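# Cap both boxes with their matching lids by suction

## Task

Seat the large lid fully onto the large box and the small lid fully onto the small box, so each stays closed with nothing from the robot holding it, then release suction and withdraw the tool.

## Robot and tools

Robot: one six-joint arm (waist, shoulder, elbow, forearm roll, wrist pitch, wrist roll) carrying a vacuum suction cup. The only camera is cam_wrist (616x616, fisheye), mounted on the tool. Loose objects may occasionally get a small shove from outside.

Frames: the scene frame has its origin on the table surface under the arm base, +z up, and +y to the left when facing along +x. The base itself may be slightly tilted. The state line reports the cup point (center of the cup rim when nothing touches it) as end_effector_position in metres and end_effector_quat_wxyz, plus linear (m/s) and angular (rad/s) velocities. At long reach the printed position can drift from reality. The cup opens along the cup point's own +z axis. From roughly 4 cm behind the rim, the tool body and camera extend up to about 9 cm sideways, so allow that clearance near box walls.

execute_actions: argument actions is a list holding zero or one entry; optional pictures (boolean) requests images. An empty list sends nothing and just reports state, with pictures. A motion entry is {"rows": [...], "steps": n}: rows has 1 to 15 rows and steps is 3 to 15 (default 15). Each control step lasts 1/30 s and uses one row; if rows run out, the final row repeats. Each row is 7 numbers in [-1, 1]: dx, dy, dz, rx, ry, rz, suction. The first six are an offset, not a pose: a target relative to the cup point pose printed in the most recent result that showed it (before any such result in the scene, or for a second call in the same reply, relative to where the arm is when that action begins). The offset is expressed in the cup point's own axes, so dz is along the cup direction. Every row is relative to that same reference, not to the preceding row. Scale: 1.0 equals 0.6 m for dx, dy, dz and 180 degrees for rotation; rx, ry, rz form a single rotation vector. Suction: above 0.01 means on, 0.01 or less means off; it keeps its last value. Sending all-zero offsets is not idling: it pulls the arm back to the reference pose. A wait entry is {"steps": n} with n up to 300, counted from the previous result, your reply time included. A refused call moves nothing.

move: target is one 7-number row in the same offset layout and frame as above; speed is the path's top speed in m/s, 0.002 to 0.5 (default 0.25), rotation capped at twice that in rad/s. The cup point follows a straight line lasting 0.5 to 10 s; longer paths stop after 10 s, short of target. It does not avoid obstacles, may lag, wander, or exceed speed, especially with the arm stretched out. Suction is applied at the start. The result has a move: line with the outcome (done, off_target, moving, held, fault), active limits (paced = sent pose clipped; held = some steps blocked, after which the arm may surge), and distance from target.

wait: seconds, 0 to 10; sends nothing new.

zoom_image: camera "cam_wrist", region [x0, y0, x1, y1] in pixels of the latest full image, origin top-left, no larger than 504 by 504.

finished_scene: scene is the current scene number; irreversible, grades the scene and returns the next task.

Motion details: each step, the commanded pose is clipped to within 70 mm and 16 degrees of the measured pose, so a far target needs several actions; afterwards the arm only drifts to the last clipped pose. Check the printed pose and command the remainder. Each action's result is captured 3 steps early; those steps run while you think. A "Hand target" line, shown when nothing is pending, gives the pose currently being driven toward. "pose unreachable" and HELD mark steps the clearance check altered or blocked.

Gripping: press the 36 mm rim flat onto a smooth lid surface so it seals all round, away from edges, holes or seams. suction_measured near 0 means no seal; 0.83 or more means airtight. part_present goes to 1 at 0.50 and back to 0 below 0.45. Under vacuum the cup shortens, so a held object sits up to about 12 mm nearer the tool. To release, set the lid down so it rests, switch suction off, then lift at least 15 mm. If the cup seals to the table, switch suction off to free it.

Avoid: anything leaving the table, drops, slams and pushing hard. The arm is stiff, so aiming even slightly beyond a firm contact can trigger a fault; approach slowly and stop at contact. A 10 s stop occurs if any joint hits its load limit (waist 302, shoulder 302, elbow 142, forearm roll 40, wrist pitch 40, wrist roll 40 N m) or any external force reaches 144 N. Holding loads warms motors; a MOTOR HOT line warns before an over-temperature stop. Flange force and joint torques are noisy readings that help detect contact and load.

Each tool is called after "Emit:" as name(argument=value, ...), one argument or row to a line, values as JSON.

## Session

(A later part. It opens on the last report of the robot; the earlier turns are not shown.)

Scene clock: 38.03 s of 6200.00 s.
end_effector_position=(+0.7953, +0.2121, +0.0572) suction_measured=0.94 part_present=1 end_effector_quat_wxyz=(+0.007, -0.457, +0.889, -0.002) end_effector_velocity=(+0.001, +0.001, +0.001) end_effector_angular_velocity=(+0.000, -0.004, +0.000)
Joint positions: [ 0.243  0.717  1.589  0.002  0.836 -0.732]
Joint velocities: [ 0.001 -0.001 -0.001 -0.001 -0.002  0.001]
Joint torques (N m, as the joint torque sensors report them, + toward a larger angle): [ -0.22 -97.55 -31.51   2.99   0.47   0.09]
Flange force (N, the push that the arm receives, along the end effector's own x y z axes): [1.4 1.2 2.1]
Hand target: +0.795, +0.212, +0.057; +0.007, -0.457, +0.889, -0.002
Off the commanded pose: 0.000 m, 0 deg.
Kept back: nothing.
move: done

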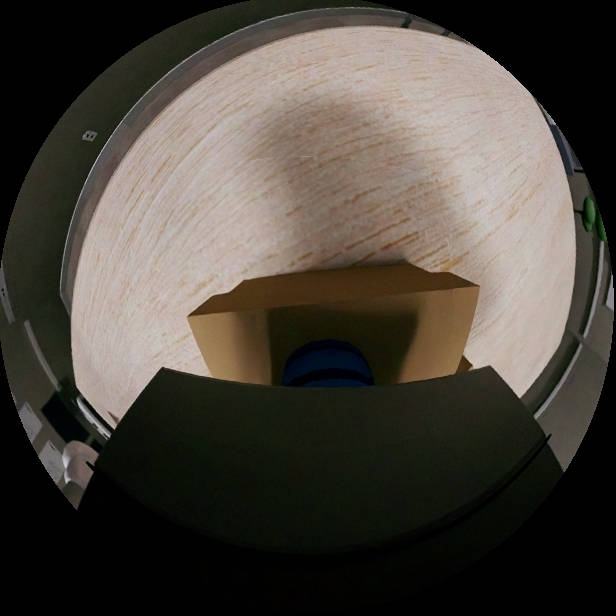

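Emit:
move(
  target=[0,0,0.018,0,0,0,1],
  speed=0.01,
)

Emit:
move(
  target=[0,0,0.003,0,0,0,0],
  speed=0.01,
)

Emit:
move(
  target=[0.2,0,-0.35,0,0,0,0],
  speed=0.15,
)

Scene clock: 39.57 s of 6200.00 s.
end_effector_position=(+0.7955, +0.2121, +0.0464) suction_measured=0.94 part_present=1 end_effector_quat_wxyz=(+0.007, -0.457, +0.889, -0.002) end_effector_velocity=(+0.000, +0.001, -0.000) end_effector_angular_velocity=(+0.001, -0.001, -0.001)
Joint positions: [ 0.243  0.729  1.592  0.002  0.821 -0.732]
Joint velocities: [ 0.001  0.    -0.     0.001 -0.002  0.002]
Joint torques (N m, as the joint torque sensors report them, + toward a larger angle): [  0.19 -98.35 -31.15   2.94   0.57   0.19]
Flange force (N, the push that the arm receives, along the end effector's own x y z axes): [1.9 0.4 2.6]
Hand target: +0.795, +0.212, +0.046; +0.007, -0.457, +0.889, -0.002
Off the commanded pose: 0.000 m, 0 deg.
Kept back: nothing.
move: done

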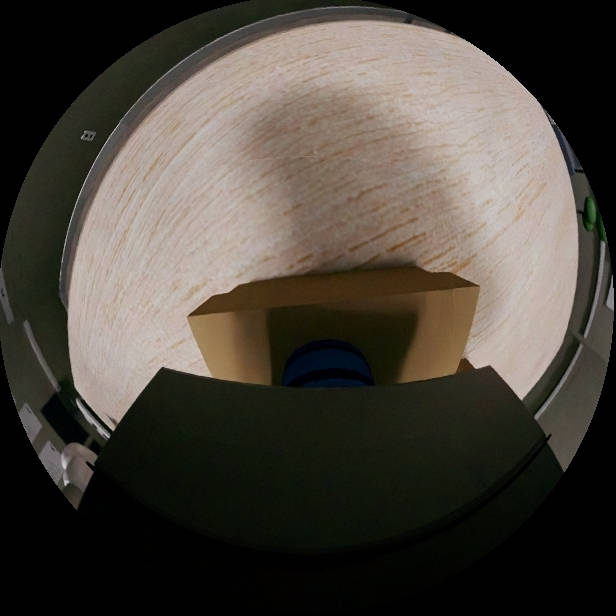

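Scene clock: 40.27 s of 6200.00 s.
end_effector_position=(+0.7955, +0.2121, +0.0446) suction_measured=0.00 part_present=0 end_effector_quat_wxyz=(+0.007, -0.457, +0.889, -0.002) end_effector_velocity=(+0.001, -0.001, +0.001) end_effector_angular_velocity=(+0.001, -0.003, -0.001)
Joint positions: [ 0.243  0.731  1.592  0.002  0.819 -0.732]
Joint velocities: [-0.001 -0.001 -0.     0.001 -0.002 -0.001]
Joint torques (N m, as the joint torque sensors report them, + toward a larger angle): [ -0.56 -91.99 -27.98   2.88   0.67   0.21]
Flange force (N, the push that the arm receives, along the end effector's own x y z axes): [2.0 1.1 -5.3]
Hand target: +0.795, +0.212, +0.045; +0.007, -0.457, +0.889, -0.002
Off the commanded pose: 0.000 m, 0 deg.
Kept back: nothing.
move: done

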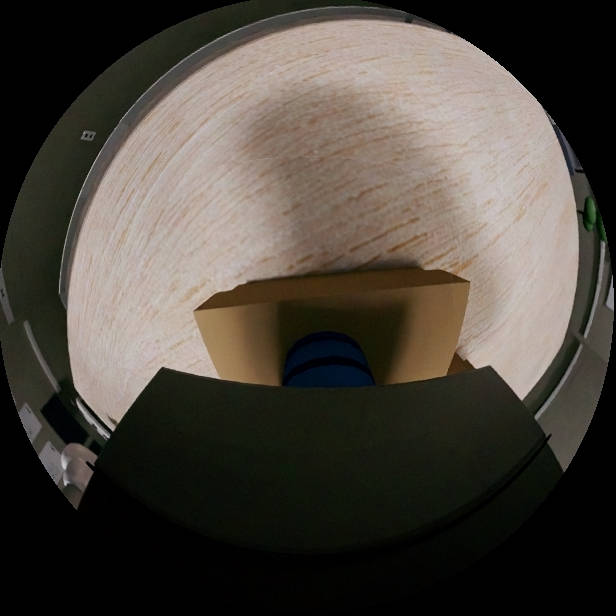

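Scene clock: 42.27 s of 6200.00 s.
end_effector_position=(+0.7227, +0.1139, +0.2533) suction_measured=0.00 part_present=0 end_effector_quat_wxyz=(+0.007, -0.457, +0.889, -0.002) end_effector_velocity=(-0.000, +0.000, +0.001) end_effector_angular_velocity=(+0.001, -0.001, -0.001)
Joint positions: [ 0.133  0.412  1.679  0.002  1.05  -0.842]
Joint velocities: [-0.    -0.002  0.     0.001  0.     0.001]
Joint torques (N m, as the joint torque sensors report them, + toward a larger angle): [ -0.67 -74.8  -36.53   3.4    0.54   0.09]
Flange force (N, the push that the arm receives, along the end effector's own x y z axes): [2.0 2.7 1.5]
Hand target: +0.723, +0.114, +0.253; +0.007, -0.457, +0.889, -0.002
Off the commanded pose: 0.000 m, 0 deg.
Kept back: nothing.
move: done

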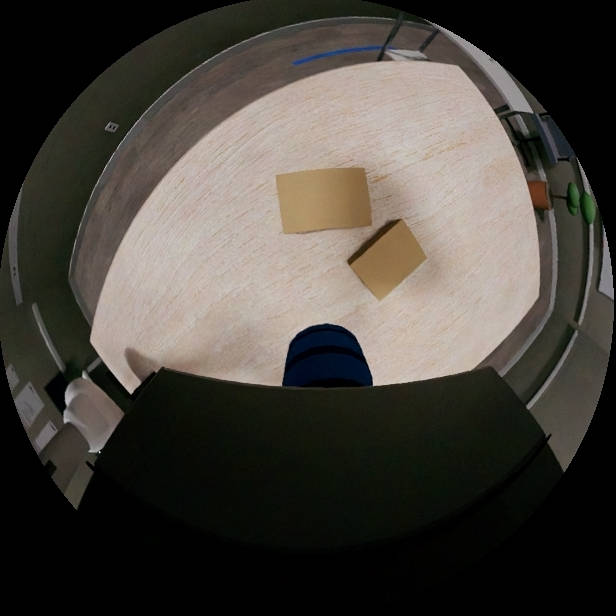

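Emit:
finished_scene(
  scene=2,
)

The scene is finished: the task was done.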